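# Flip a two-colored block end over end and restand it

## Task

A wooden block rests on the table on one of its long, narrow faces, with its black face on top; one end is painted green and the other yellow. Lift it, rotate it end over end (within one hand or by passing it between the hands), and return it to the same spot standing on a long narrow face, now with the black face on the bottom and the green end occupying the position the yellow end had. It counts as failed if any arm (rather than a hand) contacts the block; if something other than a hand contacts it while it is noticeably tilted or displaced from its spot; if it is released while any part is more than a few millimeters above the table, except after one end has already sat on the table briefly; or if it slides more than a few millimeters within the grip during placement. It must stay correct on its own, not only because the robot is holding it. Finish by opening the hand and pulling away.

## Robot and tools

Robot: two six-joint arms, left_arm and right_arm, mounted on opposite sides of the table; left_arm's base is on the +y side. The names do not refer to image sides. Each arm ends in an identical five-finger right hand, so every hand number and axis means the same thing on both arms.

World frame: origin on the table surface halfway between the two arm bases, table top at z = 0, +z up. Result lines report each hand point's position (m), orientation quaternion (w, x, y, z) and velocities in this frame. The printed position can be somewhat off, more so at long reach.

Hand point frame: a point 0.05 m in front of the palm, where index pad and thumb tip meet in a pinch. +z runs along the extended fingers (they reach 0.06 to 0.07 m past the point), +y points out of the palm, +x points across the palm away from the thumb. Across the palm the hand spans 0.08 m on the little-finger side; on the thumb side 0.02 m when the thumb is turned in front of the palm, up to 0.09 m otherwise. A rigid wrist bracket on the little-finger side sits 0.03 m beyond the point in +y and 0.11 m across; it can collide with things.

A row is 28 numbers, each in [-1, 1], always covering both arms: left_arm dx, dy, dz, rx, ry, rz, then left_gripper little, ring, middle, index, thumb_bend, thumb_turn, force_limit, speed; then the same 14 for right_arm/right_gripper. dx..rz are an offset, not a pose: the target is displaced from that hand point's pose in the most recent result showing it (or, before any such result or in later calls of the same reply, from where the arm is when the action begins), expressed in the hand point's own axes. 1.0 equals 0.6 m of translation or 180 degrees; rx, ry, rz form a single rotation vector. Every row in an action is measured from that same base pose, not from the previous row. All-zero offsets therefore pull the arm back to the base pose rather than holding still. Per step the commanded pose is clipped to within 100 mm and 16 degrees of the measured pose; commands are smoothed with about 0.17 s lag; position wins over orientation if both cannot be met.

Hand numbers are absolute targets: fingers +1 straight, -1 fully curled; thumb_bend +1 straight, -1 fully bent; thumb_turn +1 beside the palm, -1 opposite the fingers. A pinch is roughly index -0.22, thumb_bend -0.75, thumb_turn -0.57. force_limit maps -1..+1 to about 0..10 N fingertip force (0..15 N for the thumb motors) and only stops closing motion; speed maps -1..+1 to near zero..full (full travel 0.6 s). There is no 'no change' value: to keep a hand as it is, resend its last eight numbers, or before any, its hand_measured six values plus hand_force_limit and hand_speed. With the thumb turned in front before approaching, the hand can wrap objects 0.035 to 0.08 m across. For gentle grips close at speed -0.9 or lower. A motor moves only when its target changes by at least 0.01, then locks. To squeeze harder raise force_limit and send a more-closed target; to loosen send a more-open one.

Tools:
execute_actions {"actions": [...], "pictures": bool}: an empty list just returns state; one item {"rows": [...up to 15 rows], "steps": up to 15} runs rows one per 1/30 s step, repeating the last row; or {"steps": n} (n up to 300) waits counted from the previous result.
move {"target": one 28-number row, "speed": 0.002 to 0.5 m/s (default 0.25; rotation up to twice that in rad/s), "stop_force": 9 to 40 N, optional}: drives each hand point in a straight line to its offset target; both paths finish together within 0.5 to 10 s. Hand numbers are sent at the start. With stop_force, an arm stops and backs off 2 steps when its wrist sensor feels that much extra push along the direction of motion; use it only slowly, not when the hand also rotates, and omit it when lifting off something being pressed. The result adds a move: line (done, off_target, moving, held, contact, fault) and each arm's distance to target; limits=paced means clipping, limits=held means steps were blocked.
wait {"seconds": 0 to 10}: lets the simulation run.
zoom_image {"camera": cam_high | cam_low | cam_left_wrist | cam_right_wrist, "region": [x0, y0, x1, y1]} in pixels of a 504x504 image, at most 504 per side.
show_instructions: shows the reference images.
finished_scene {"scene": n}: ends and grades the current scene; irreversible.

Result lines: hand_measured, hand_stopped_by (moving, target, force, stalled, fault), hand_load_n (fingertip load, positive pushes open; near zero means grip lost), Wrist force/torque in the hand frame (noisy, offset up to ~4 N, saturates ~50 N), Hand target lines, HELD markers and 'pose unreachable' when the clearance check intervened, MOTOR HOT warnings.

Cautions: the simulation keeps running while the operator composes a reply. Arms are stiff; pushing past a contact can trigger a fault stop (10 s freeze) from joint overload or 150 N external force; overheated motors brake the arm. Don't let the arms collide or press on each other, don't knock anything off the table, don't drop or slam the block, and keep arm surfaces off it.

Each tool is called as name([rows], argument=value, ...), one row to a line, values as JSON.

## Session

execute_actions(actions=[])

Scene clock: 0.00 s of 6000.00 s.
left_arm: end_effector_position=(+0.3004, +0.3760, +0.4674) hand_measured=(+1.000, +1.000, +1.000, +1.000, +1.000, +1.000) hand_load_n=(+0.0, +0.0, +0.0, +0.0, +0.0, +0.0) hand_stopped_by=(target, target, target, target, target, target) hand_force_limit=0.00 hand_speed=-0.80 end_effector_quat_wxyz=(-0.012, +0.442, +0.897, -0.006) end_effector_velocity=(-0.000, +0.000, -0.000) end_effector_angular_velocity=(+0.003, +0.001, +0.001) | right_arm: end_effector_position=(+0.1178, -0.2649, +0.4829) hand_measured=(+1.000, +1.000, +1.000, +1.000, +1.000, +1.000) hand_load_n=(+0.0, +0.0, +0.0, +0.0, +0.0, +0.0) hand_stopped_by=(target, target, target, target, target, target) hand_force_limit=0.00 hand_speed=-0.80 end_effector_quat_wxyz=(+0.004, -0.320, +0.947, +0.005) end_effector_velocity=(-0.000, -0.000, +0.000) end_effector_angular_velocity=(-0.000, +0.001, +0.001)
Joint positions: left_arm=[ 0.53  -1.719  1.367  1.933  1.596 -1.864] | right_arm=[-1.177 -1.729  1.334  1.958  1.56  -1.883]
Joint velocities: left_arm=[-0.     0.     0.002  0.001 -0.    -0.001] | right_arm=[0.001 0.    0.    0.001 0.    0.   ]
Joint torques (N m, as the arm reports them, + toward a larger angle): no reading
Motor temperatures (°C, as the motors report them): left_arm=[32 28 29 36 34 37] | right_arm=[32 32 28 34 35 39]
Wrist force (N, on the end effector, along its own x y z axes, offset not removed): no reading
Wrist torque (N m, same axes, about the end effector's origin, offset not removed): no reading
Hand target (left_arm): +0.300, +0.376, +0.467; -0.012, +0.442, +0.897, -0.006
Hand target (right_arm): +0.118, -0.265, +0.483; +0.004, -0.320, +0.947, +0.005
camera_calibration (this result's frames):
cam_left_wrist: T_world_to_cam=[[0.848357, 0.529085, -0.0189601, -0.445963], [0.471346, -0.738498, 0.482134, -0.0779829], [0.241088, -0.417959, -0.875892, 0.6207], [0, 0, 0, 1]] pos_world=[0.265449, 0.437789, 0.572809]
cam_right_wrist: T_world_to_cam=[[-0.483632, 0.874631, 0.0334661, 0.267427], [0.761683, 0.401724, 0.508387, -0.215557], [0.431207, 0.271363, -0.860478, 0.565802], [0, 0, 0, 1]] pos_world=[0.0495445, -0.300844, 0.587497]

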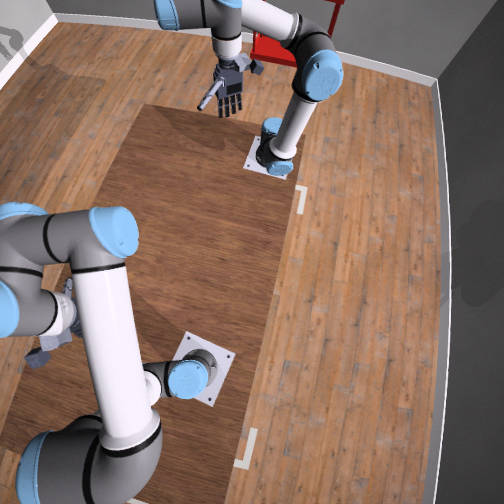

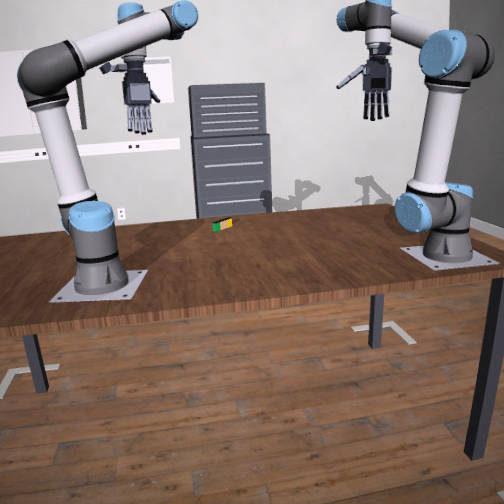

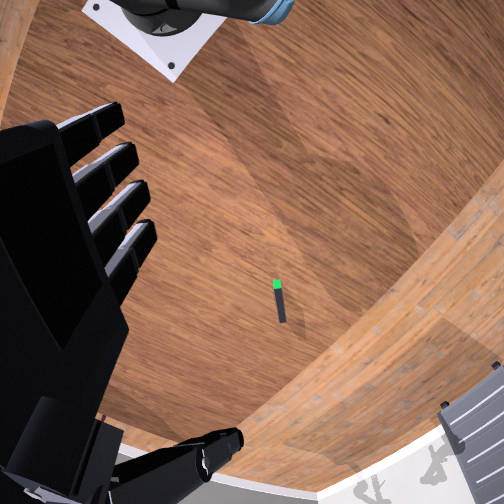

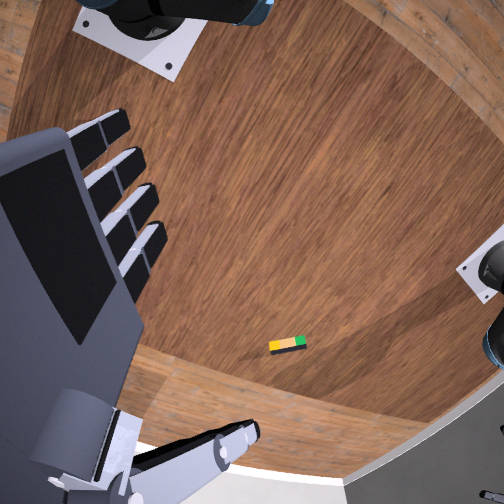

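zoom_image(camera="cam_left_wrist", region=[250, 270, 310, 330])

zoom_image(camera="cam_right_wrist", region=[260, 315, 320, 375])

zoom_image(camera="cam_low", region=[190, 200, 270, 250])

Region (250, 270, 310, 330) of cam_left_wrist's 504x504 image, scaled by 8.400, with more detail than that image has.

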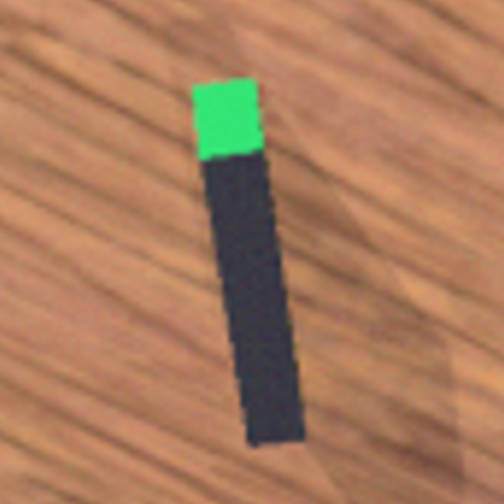

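Region (260, 315, 320, 375) of cam_right_wrist's 504x504 image, scaled by 8.400, with more detail than that image has.

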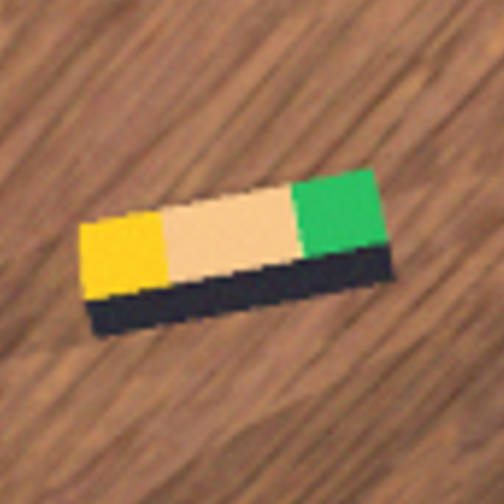

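Region (190, 200, 270, 250) of cam_low's 504x504 image, scaled by 6.300, with more detail than that image has; it fills the top 315 rows of this view, and the rest is white.

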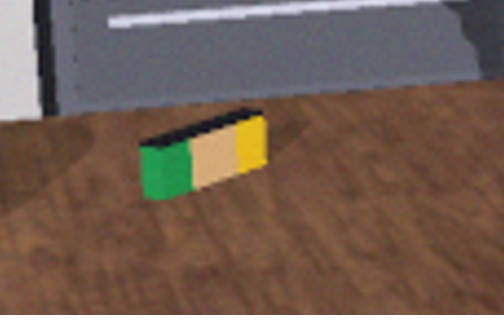

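move(target=[-0.5053,-0.0835,0.1727,-0.6796,0.0802,0.6671,1,1,0.55,0.55,-0.7,-0.8,0.0,-0.5,-0.8367,-0.3928,0.4938,0.3086,-0.3292,-0.4444,1,1,0.55,0.55,-0.7,-0.8,0.0,-0.5], speed=0.4)

Scene clock: 125.70 s of 6000.00 s.
left_arm: end_effector_position=(+0.4420, +0.1048, +0.3596) hand_measured=(+1.000, +1.000, +0.550, +0.550, -0.700, -0.800) hand_load_n=(+0.0, +0.0, +0.0, +0.0, +0.0, +0.0) hand_stopped_by=(target, target, target, target, target, target) hand_force_limit=0.00 hand_speed=-0.50 end_effector_quat_wxyz=(+0.242, +0.665, -0.242, +0.664) end_effector_velocity=(+0.000, -0.000, +0.000) end_effector_angular_velocity=(+0.005, +0.003, -0.010) | right_arm: end_effector_position=(+0.6616, -0.1444, +0.1904) hand_measured=(+1.000, +1.000, +0.550, +0.550, -0.700, -0.800) hand_load_n=(+0.0, +0.0, +0.0, +0.0, +0.0, +0.0) hand_stopped_by=(target, target, target, target, target, target) hand_force_limit=0.00 hand_speed=-0.50 end_effector_quat_wxyz=(+0.549, -0.728, +0.328, -0.247) end_effector_velocity=(+0.000, +0.000, +0.000) end_effector_angular_velocity=(+0.001, -0.002, -0.000)
Joint positions: left_arm=[ 0.627 -1.506  2.36   2.288 -1.156 -1.57 ] | right_arm=[-1.375 -1.058  1.372  0.015  1.014 -3.32 ]
Joint velocities: left_arm=[ 0.01  -0.002 -0.004  0.012 -0.021 -0.001] | right_arm=[-0.    -0.     0.    -0.002  0.     0.001]
Joint torques (N m, as the arm reports them, + toward a larger angle): left_arm=[ 10.36 -26.83 -23.31  -0.23  -1.98  -1.84] | right_arm=[-12.04 -29.61 -30.52  -3.12  -2.71  -2.63]
Motor temperatures (°C, as the motors report them): left_arm=[32 28 29 37 34 37] | right_arm=[32 32 28 34 35 39]
Wrist force (N, on the end effector, along its own x y z axes, offset not removed): left_arm=[0.9 1.9 -1.4] | right_arm=[-1.8 0.7 -0.3]
Wrist torque (N m, same axes, about the end effector's origin, offset not removed): left_arm=[0.26 -0.23 -0.16] | right_arm=[0.19 0.53 -0.44]
Hand target (left_arm): +0.442, +0.105, +0.360; +0.242, +0.665, -0.243, +0.664
Hand target (right_arm): +0.662, -0.144, +0.190; -0.549, +0.728, -0.328, +0.247
Off the commanded pose (left_arm): 0.000 m, 0 deg.
Off the commanded pose (right_arm): 0.001 m, 0 deg.
After step 90, 117.00 s passed at rest.
move: done; limits=paced
camera_calibration (this result's frames):
cam_left_wrist: T_world_to_cam=[[-0.642465, -0.760081, -0.0975537, 0.397671], [-0.323766, 0.384613, -0.864436, 0.424952], [0.694561, -0.523785, -0.493188, 0.0518966], [0, 0, 0, 1]] pos_world=[0.357029, 0.166002, 0.431733]
cam_right_wrist: T_world_to_cam=[[-0.318154, -0.0857329, -0.944155, 0.37284], [-0.897645, 0.347616, 0.270917, 0.60576], [0.304977, 0.933709, -0.187553, 0.0979701], [0, 0, 0, 1]] pos_world=[0.632499, -0.270083, 0.206282]

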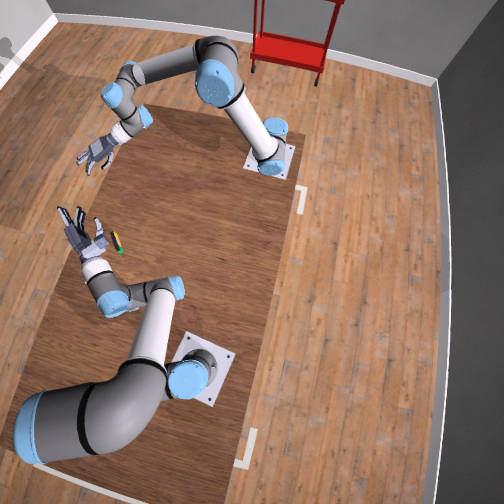

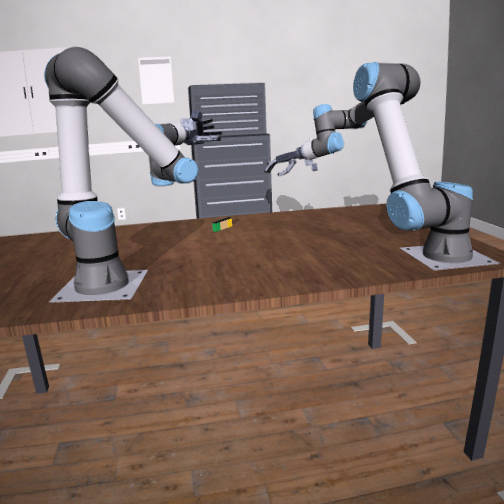

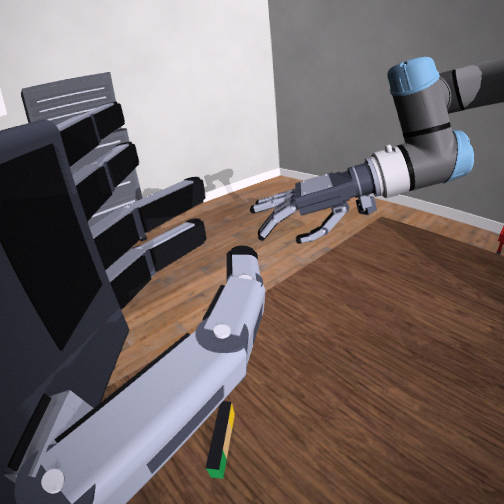

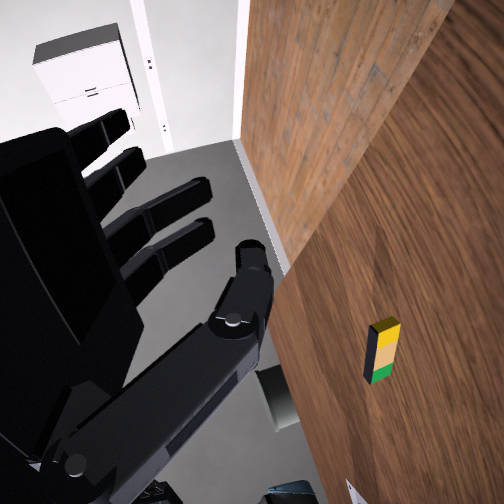

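zoom_image(camera="cam_right_wrist", region=[340, 305, 430, 395])

zoom_image(camera="cam_high", region=[90, 215, 150, 265])

zoom_image(camera="cam_left_wrist", region=[170, 390, 270, 490])

Region (340, 305, 430, 395) of cam_right_wrist's 504x504 image, scaled by 5.600, with more detail than that image has.

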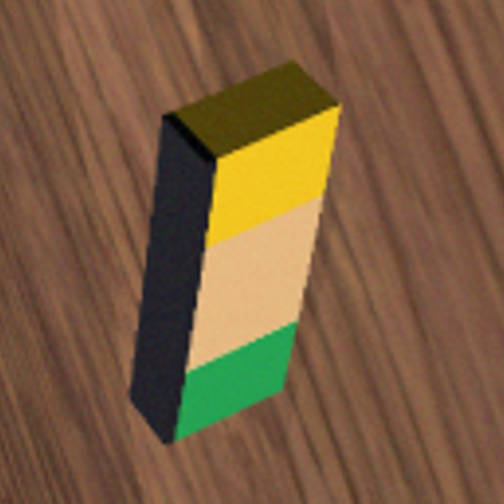

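Region (90, 215, 150, 265) of cam_high's 504x504 image, scaled by 8.400, with more detail than that image has.

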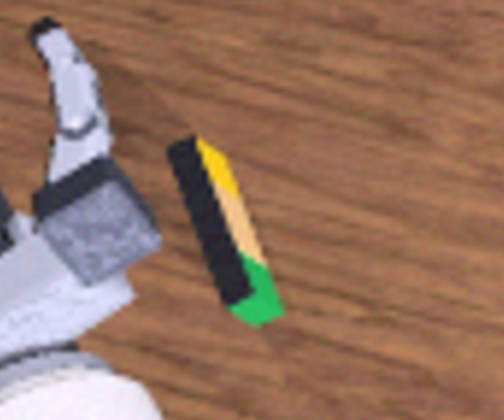

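Region (170, 390, 270, 490) of cam_left_wrist's 504x504 image, scaled by 5.040, with more detail than that image has.

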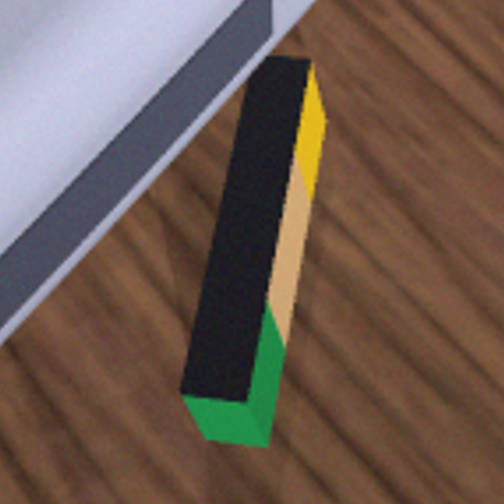

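move(target=[0.0173,0.0195,-0.1405,0.2153,0.1865,0.0679,1,1,0.55,0.55,-0.7,-0.8,0.0,-0.5,-0.3923,0.1167,0.1702,0,0,0,1,1,0.55,0.55,-0.7,-0.8,0.0,-0.5], speed=0.16)

Scene clock: 176.40 s of 6000.00 s.
left_arm: end_effector_position=(+0.3701, +0.1502, +0.3708) hand_measured=(+1.000, +1.000, +0.550, +0.550, -0.700, -0.800) hand_load_n=(+0.0, +0.0, +0.0, +0.0, +0.0, +0.0) hand_stopped_by=(target, target, target, target, target, target) hand_force_limit=0.00 hand_speed=-0.50 end_effector_quat_wxyz=(+0.001, -0.461, +0.000, -0.887) end_effector_velocity=(-0.001, -0.000, +0.001) end_effector_angular_velocity=(-0.004, -0.005, +0.009) | right_arm: end_effector_position=(+0.5651, +0.0842, +0.0952) hand_measured=(+1.000, +1.000, +0.550, +0.550, -0.700, -0.800) hand_load_n=(+0.0, +0.0, +0.0, +0.0, +0.0, +0.0) hand_stopped_by=(target, target, target, target, target, target) hand_force_limit=0.00 hand_speed=-0.50 end_effector_quat_wxyz=(+0.549, -0.728, +0.328, -0.248) end_effector_velocity=(+0.000, +0.002, -0.000) end_effector_angular_velocity=(+0.000, -0.002, -0.000)
Joint positions: left_arm=[ 0.07  -1.253  2.124  0.559 -0.62   0.174] | right_arm=[-0.939 -0.874  1.325 -0.17   1.43  -3.182]
Joint velocities: left_arm=[-0.002  0.002 -0.007 -0.012 -0.006  0.018] | right_arm=[ 0.003  0.003 -0.003 -0.002  0.003  0.   ]
Joint torques (N m, as the arm reports them, + toward a larger angle): left_arm=[-10.57 -14.61 -18.92   0.76  -3.06   1.26] | right_arm=[  9.91 -35.04 -30.26  -1.45   2.31   2.47]
Motor temperatures (°C, as the motors report them): left_arm=[32 28 29 37 34 37] | right_arm=[32 32 28 34 35 39]
Wrist force (N, on the end effector, along its own x y z axes, offset not removed): left_arm=[1.1 0.9 1.1] | right_arm=[-2.3 2.0 -0.5]
Wrist torque (N m, same axes, about the end effector's origin, offset not removed): left_arm=[0.00 -0.36 -0.13] | right_arm=[0.45 0.58 -0.39]
Hand target (left_arm): +0.370, +0.150, +0.371; -0.001, +0.461, +0.000, +0.888
Hand target (right_arm): +0.565, +0.084, +0.095; -0.549, +0.728, -0.328, +0.248
Off the commanded pose (left_arm): 0.001 m, 0 deg.
Off the commanded pose (right_arm): 0.000 m, 0 deg.
After step 90, 44.33 s passed at rest.
move: done
camera_calibration (this result's frames):
cam_left_wrist: T_world_to_cam=[[0.0544573, -0.995112, -0.0823827, 0.158788], [0.092262, 0.0871668, -0.991912, 0.33185], [0.994244, 0.0464161, 0.0965579, -0.284121], [0, 0, 0, 1]] pos_world=[0.243221, 0.142273, 0.369682]
cam_right_wrist: T_world_to_cam=[[-0.317855, -0.0860647, -0.944225, 0.27169], [-0.897733, 0.347704, 0.270512, 0.465473], [0.305029, 0.933646, -0.187783, -0.103942], [0, 0, 0, 1]] pos_world=[0.535934, -0.0414189, 0.111102]

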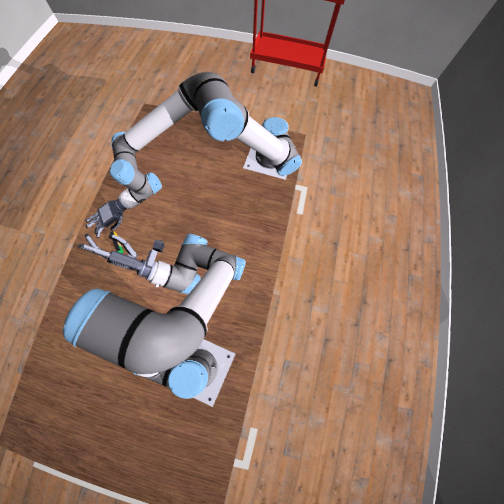

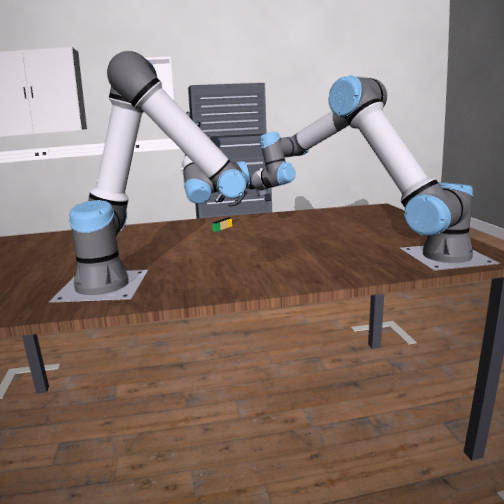

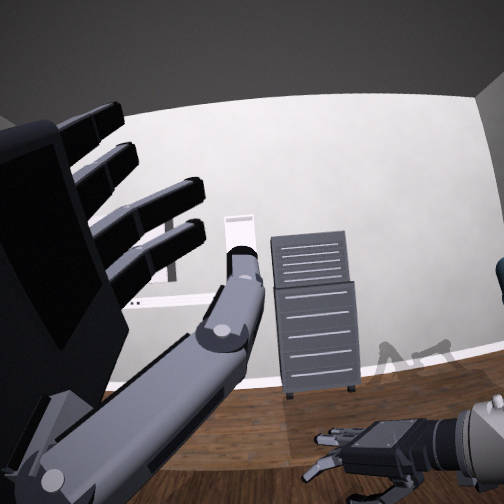

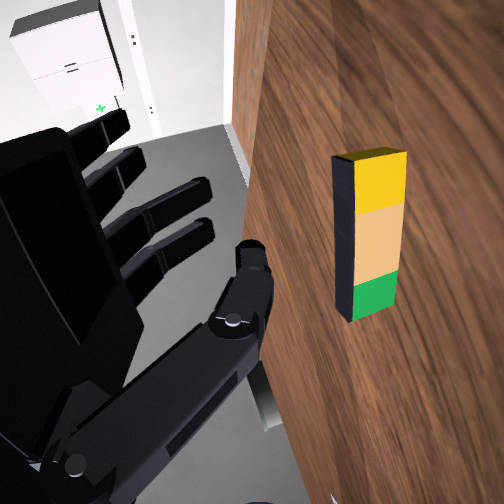

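zoom_image(camera="cam_right_wrist", region=[320, 135, 420, 235])

zoom_image(camera="cam_right_wrist", region=[320, 235, 420, 335])

Region (320, 135, 420, 235) of cam_right_wrist's 504x504 image, scaled by 5.040, with more detail than that image has.

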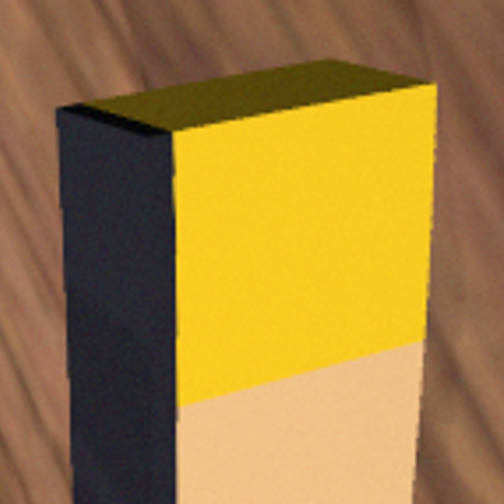

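Region (320, 235, 420, 335) of cam_right_wrist's 504x504 image, scaled by 5.040, with more detail than that image has.

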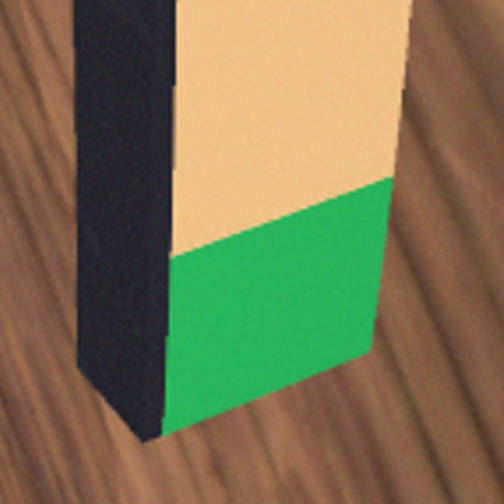

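move(target=[-0.0083,0.0270,-0.1648,0.1399,-0.1910,0.0441,1,1,0.55,0.55,-0.7,-0.8,0.0,-0.5,0.0065,0.0710,0.0260,0,-0.0053,-0.0015,1,1,0.55,0.55,-0.7,-0.8,0.0,-0.5], speed=0.15)

Scene clock: 226.10 s of 6000.00 s.
left_arm: end_effector_position=(+0.2922, +0.1343, +0.3097) hand_measured=(+1.000, +1.000, +0.550, +0.550, -0.700, -0.800) hand_load_n=(+0.0, +0.0, +0.0, +0.0, +0.0, +0.0) hand_stopped_by=(target, target, target, target, target, target) hand_force_limit=0.00 hand_speed=-0.50 end_effector_quat_wxyz=(+0.160, -0.688, -0.159, -0.689) end_effector_velocity=(-0.001, +0.000, -0.001) end_effector_angular_velocity=(-0.004, +0.008, +0.007) | right_arm: end_effector_position=(+0.5701, +0.0835, +0.0500) hand_measured=(+1.000, +1.000, +0.550, +0.550, -0.700, -0.800) hand_load_n=(+0.0, +0.0, +0.0, +0.0, +0.0, +0.0) hand_stopped_by=(target, target, target, target, target, target) hand_force_limit=0.00 hand_speed=-0.50 end_effector_quat_wxyz=(+0.551, -0.731, +0.322, -0.243) end_effector_velocity=(+0.000, -0.000, -0.001) end_effector_angular_velocity=(+0.000, +0.000, -0.000)
Joint positions: left_arm=[-0.151 -1.464  1.843 -0.377 -0.776  1.57 ] | right_arm=[-0.951 -0.815  1.348 -0.251  1.402 -3.19 ]
Joint velocities: left_arm=[ 0.001 -0.    -0.003 -0.009 -0.006  0.009] | right_arm=[-0.     0.001  0.    -0.001 -0.     0.001]
Joint torques (N m, as the arm reports them, + toward a larger angle): left_arm=[  7.8  -30.56 -24.49  -0.49  -1.78   1.17] | right_arm=[-11.3  -35.76  -4.53  -3.29  -2.49  -2.75]
Motor temperatures (°C, as the motors report them): left_arm=[32 28 29 37 35 37] | right_arm=[32 32 28 34 35 39]
Wrist force (N, on the end effector, along its own x y z axes, offset not removed): left_arm=[1.5 2.5 0.6] | right_arm=[-2.3 -0.1 0.1]
Wrist torque (N m, same axes, about the end effector's origin, offset not removed): left_arm=[0.17 -0.37 0.00] | right_arm=[0.11 0.50 -0.51]
Hand target (left_arm): +0.292, +0.134, +0.310; -0.160, +0.689, +0.159, +0.689
Hand target (right_arm): +0.570, +0.084, +0.050; -0.551, +0.731, -0.322, +0.243
Off the commanded pose (left_arm): 0.000 m, 0 deg.
Off the commanded pose (right_arm): 0.000 m, 0 deg.
After step 90, 43.73 s passed at rest.
move: done
camera_calibration (this result's frames):
cam_left_wrist: T_world_to_cam=[[0.434639, -0.895313, -0.0974899, 0.0223756], [-0.48094, -0.13922, -0.86563, 0.438642], [0.761437, 0.423123, -0.491102, -0.000520195], [0, 0, 0, 1]] pos_world=[0.201631, 0.0813208, 0.381627]
cam_right_wrist: T_world_to_cam=[[-0.316348, -0.0914997, -0.94422, 0.230146], [-0.903601, 0.332123, 0.270555, 0.487135], [0.288842, 0.938787, -0.187746, -0.104528], [0, 0, 0, 1]] pos_world=[0.543174, -0.0426006, 0.0658869]

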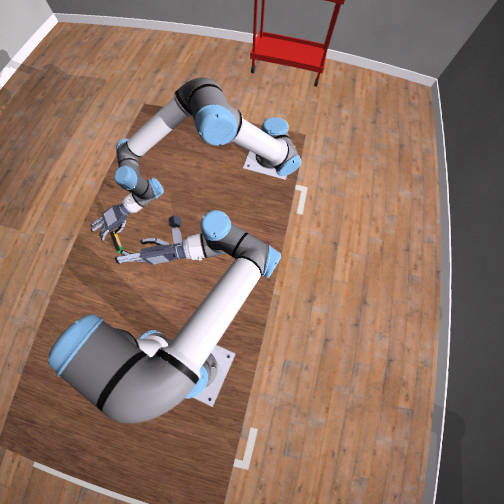

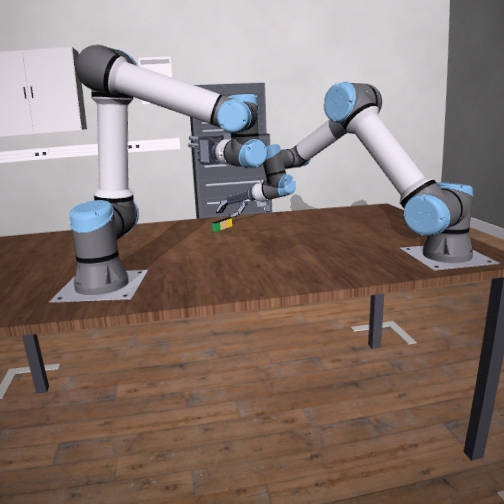

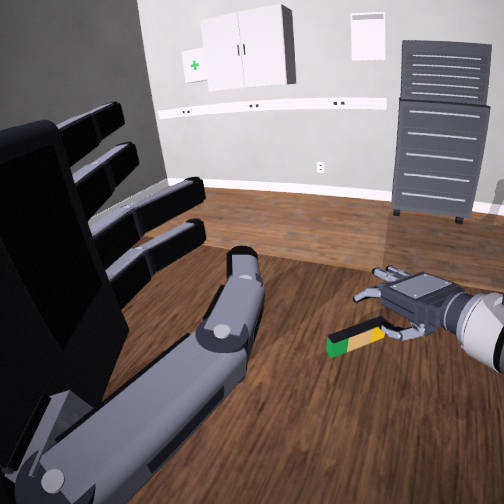

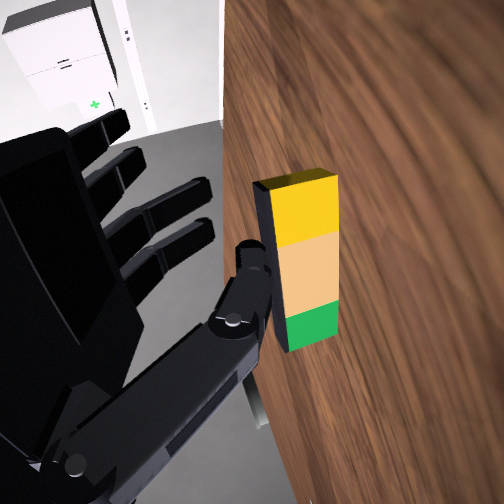

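zoom_image(camera="cam_right_wrist", region=[230, 160, 430, 360])

Region (230, 160, 430, 360) of cam_right_wrist's 504x504 image, scaled by 2.520, with more detail than that image has.

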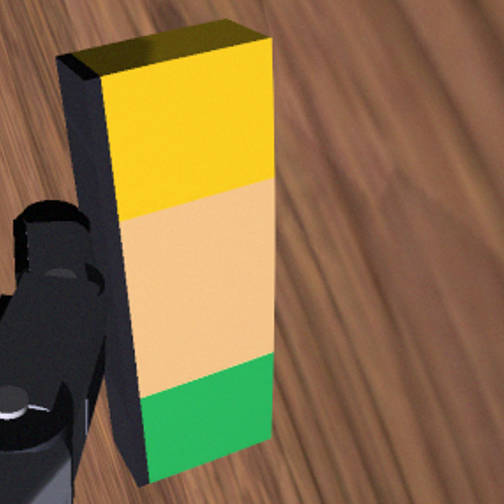

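move(target=[0,0,0,0,0,0,1,1,0.55,0.55,-0.7,-0.8,0.0,-0.5,-0.0058,0.0442,0.0218,0,0,0,1,1,0.55,0.55,-0.7,-0.8,0.0,-0.5], speed=0.03, stop_force=10)

zoom_image(camera="cam_left_wrist", region=[310, 260, 450, 380])

Scene clock: 251.13 s of 6000.00 s.
left_arm: end_effector_position=(+0.2922, +0.1343, +0.3098) hand_measured=(+1.000, +1.000, +0.550, +0.550, -0.700, -0.800) hand_load_n=(+0.0, +0.0, +0.0, +0.0, +0.0, +0.0) hand_stopped_by=(target, target, target, target, target, target) hand_force_limit=0.00 hand_speed=-0.50 end_effector_quat_wxyz=(+0.160, -0.688, -0.159, -0.689) end_effector_velocity=(+0.000, +0.000, -0.000) end_effector_angular_velocity=(+0.001, -0.000, -0.000) | right_arm: end_effector_position=(+0.5717, +0.0897, +0.0211) hand_measured=(+1.000, +1.000, +0.550, +0.550, -0.700, -0.800) hand_load_n=(+0.0, +0.0, +0.0, +0.0, +0.0, +0.0) hand_stopped_by=(target, target, target, target, target, target) hand_force_limit=0.00 hand_speed=-0.50 end_effector_quat_wxyz=(+0.551, -0.731, +0.322, -0.243) end_effector_velocity=(-0.000, +0.000, -0.002) end_effector_angular_velocity=(-0.002, -0.000, +0.001)
Joint positions: left_arm=[-0.151 -1.464  1.843 -0.377 -0.776  1.57 ] | right_arm=[-0.944 -0.767  1.343 -0.295  1.409 -3.188]
Joint velocities: left_arm=[ 0.  0.  0. -0.  0.  0.] | right_arm=[ 0.001  0.004 -0.001 -0.002  0.001 -0.001]
Joint torques (N m, as the arm reports them, + toward a larger angle): left_arm=[ -9.63 -26.48  -9.51   2.34   1.78  -1.4 ] | right_arm=[ 10.22 -37.19 -27.85  -3.24   2.44   2.55]
Motor temperatures (°C, as the motors report them): left_arm=[32 28 29 37 35 37] | right_arm=[32 32 28 34 35 39]
Wrist force (N, on the end effector, along its own x y z axes, offset not removed): left_arm=[2.3 2.2 -0.4] | right_arm=[-2.2 1.2 0.8]
Wrist torque (N m, same axes, about the end effector's origin, offset not removed): left_arm=[0.15 -0.52 0.02] | right_arm=[0.26 0.46 -0.45]
Hand target (left_arm): +0.292, +0.134, +0.310; -0.160, +0.688, +0.159, +0.689
Hand target (right_arm): +0.572, +0.090, +0.021; -0.551, +0.731, -0.322, +0.243
Off the commanded pose (left_arm): 0.000 m, 0 deg.
Off the commanded pose (right_arm): 0.000 m, 0 deg.
After step 90, 20.70 s passed at rest.
move: done
camera_calibration (this result's frames):
cam_left_wrist: T_world_to_cam=[[0.434646, -0.895311, -0.0974744, 0.0223722], [-0.480951, -0.139245, -0.86562, 0.438652], [0.761426, 0.423118, -0.491123, -0.000510529], [0, 0, 0, 1]] pos_world=[0.201635, 0.0813261, 0.381636]
cam_right_wrist: T_world_to_cam=[[-0.316347, -0.09151, -0.94422, 0.203916], [-0.903602, 0.332124, 0.27055, 0.494316], [0.28884, 0.938786, -0.187755, -0.116138], [0, 0, 0, 1]] pos_world=[0.544718, -0.036485, 0.0369985]

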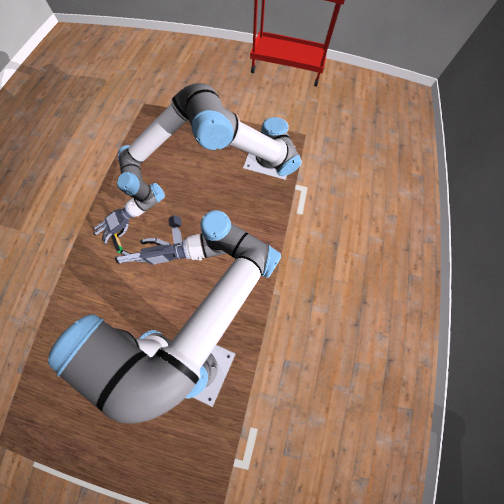

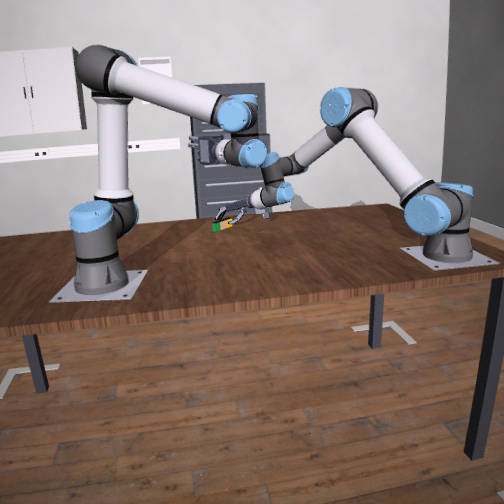

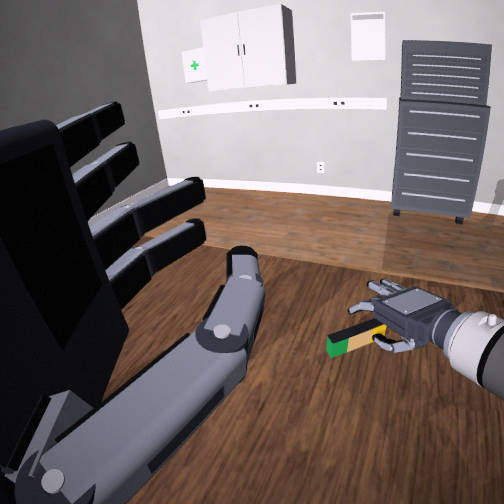

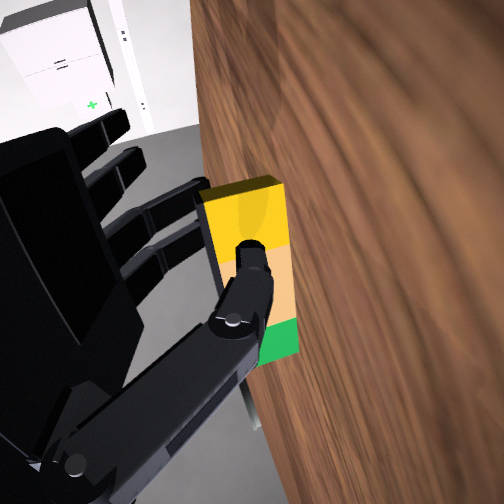

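Region (310, 260, 450, 380) of cam_left_wrist's 504x504 image, scaled by 3.600, with more detail than that image has; it fills the top 432 rows of this view, and the rest is white.

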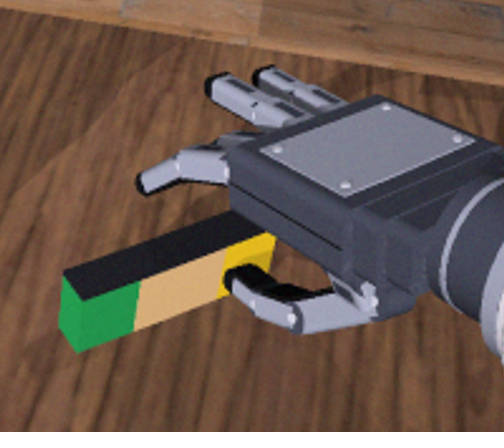

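move(target=[0,0,0,0,0,0,1,1,0.55,0.55,-0.7,-0.8,0.0,-0.5,0,-0.0021,0.0072,0,0,0,1,1,0.25,0.25,-0.7,-0.8,-0.5,-0.6], speed=0.008)

zoom_image(camera="cam_left_wrist", region=[320, 290, 420, 370])

Scene clock: 258.20 s of 6000.00 s.
left_arm: end_effector_position=(+0.2922, +0.1343, +0.3098) hand_measured=(+1.000, +1.000, +0.550, +0.550, -0.700, -0.800) hand_load_n=(+0.0, +0.0, +0.0, +0.0, +0.0, +0.0) hand_stopped_by=(target, target, target, target, target, target) hand_force_limit=0.00 hand_speed=-0.50 end_effector_quat_wxyz=(+0.160, -0.688, -0.159, -0.689) end_effector_velocity=(+0.000, +0.000, -0.000) end_effector_angular_velocity=(+0.001, +0.000, +0.000) | right_arm: end_effector_position=(+0.5749, +0.0926, +0.0211) hand_measured=(+1.000, +1.000, +0.250, +0.250, -0.700, -0.800) hand_load_n=(+0.0, +0.0, +0.0, +0.0, +0.0, +0.0) hand_stopped_by=(target, target, target, target, target, target) hand_force_limit=-0.50 hand_speed=-0.60 end_effector_quat_wxyz=(+0.551, -0.731, +0.322, -0.243) end_effector_velocity=(+0.001, +0.002, +0.000) end_effector_angular_velocity=(+0.001, -0.002, +0.001)
Joint positions: left_arm=[-0.151 -1.464  1.843 -0.377 -0.776  1.57 ] | right_arm=[-0.942 -0.758  1.326 -0.286  1.41  -3.188]
Joint velocities: left_arm=[ 0.     0.     0.    -0.    -0.     0.001] | right_arm=[ 0.001  0.003 -0.007  0.001  0.    -0.   ]
Joint torques (N m, as the arm reports them, + toward a larger angle): left_arm=[ -8.76 -17.15 -10.65   2.09   1.22  -1.19] | right_arm=[ 11.15 -38.53 -27.32   2.02   2.29   2.47]
Motor temperatures (°C, as the motors report them): left_arm=[32 28 29 37 35 37] | right_arm=[32 32 28 34 35 39]
Wrist force (N, on the end effector, along its own x y z axes, offset not removed): left_arm=[2.6 1.5 1.5] | right_arm=[-1.2 1.6 -0.3]
Wrist torque (N m, same axes, about the end effector's origin, offset not removed): left_arm=[0.02 -0.60 -0.02] | right_arm=[0.34 0.42 -0.38]
Hand target (left_arm): +0.292, +0.134, +0.310; -0.160, +0.688, +0.159, +0.689
Hand target (right_arm): +0.575, +0.093, +0.021; -0.551, +0.731, -0.322, +0.243
Off the commanded pose (left_arm): 0.000 m, 0 deg.
Off the commanded pose (right_arm): 0.000 m, 0 deg.
After step 90, 3.30 s passed at rest.
move: done
camera_calibration (this result's frames):
cam_left_wrist: T_world_to_cam=[[0.434638, -0.895315, -0.0974729, 0.0223742], [-0.480947, -0.139239, -0.865623, 0.438651], [0.761433, 0.423112, -0.491117, -0.000511904], [0, 0, 0, 1]] pos_world=[0.201633, 0.0813258, 0.381636]
cam_right_wrist: T_world_to_cam=[[-0.316334, -0.0914982, -0.944225, 0.205202], [-0.903605, 0.332122, 0.270541, 0.496229], [0.288844, 0.938788, -0.18774, -0.119803], [0, 0, 0, 1]] pos_world=[0.547911, -0.0335629, 0.0370144]

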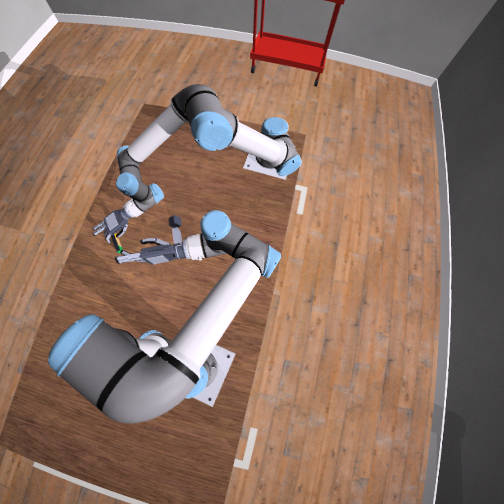

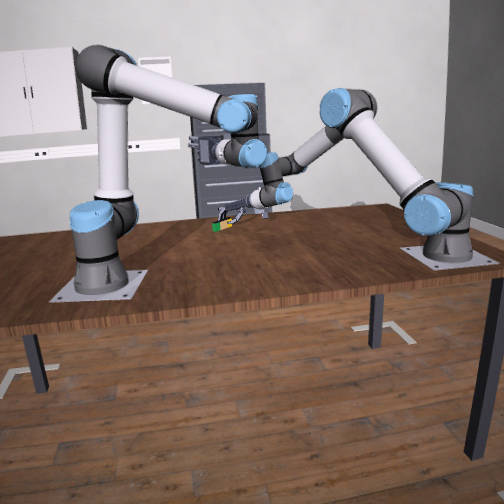

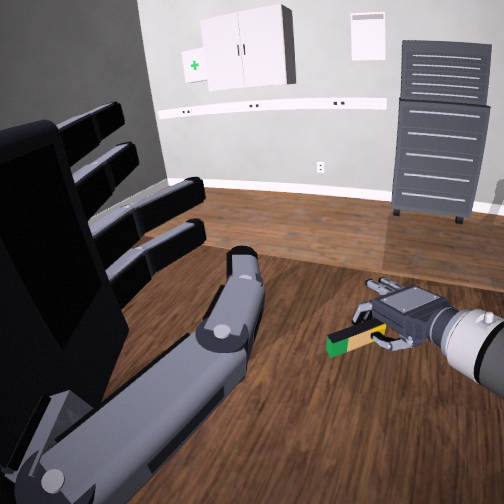

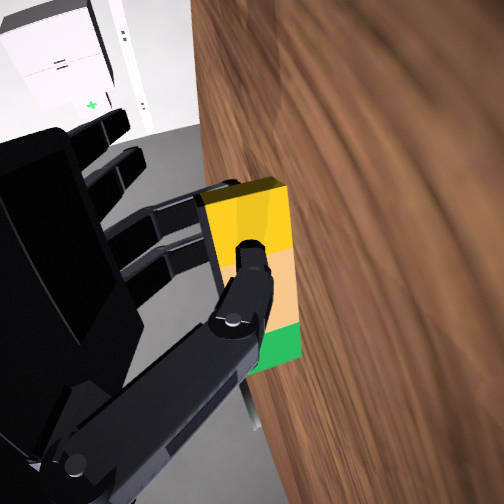

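Region (320, 290, 420, 370) of cam_left_wrist's 504x504 image, scaled by 5.040, with more detail than that image has; it fills the top 403 rows of this view, and the rest is white.

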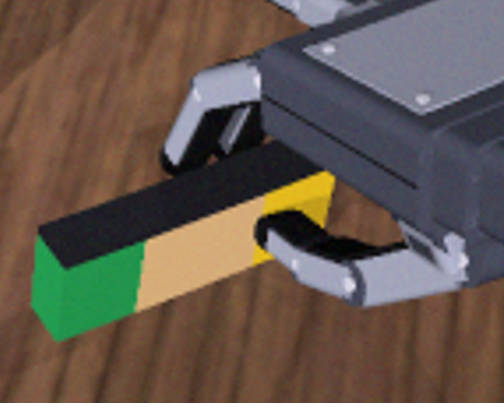

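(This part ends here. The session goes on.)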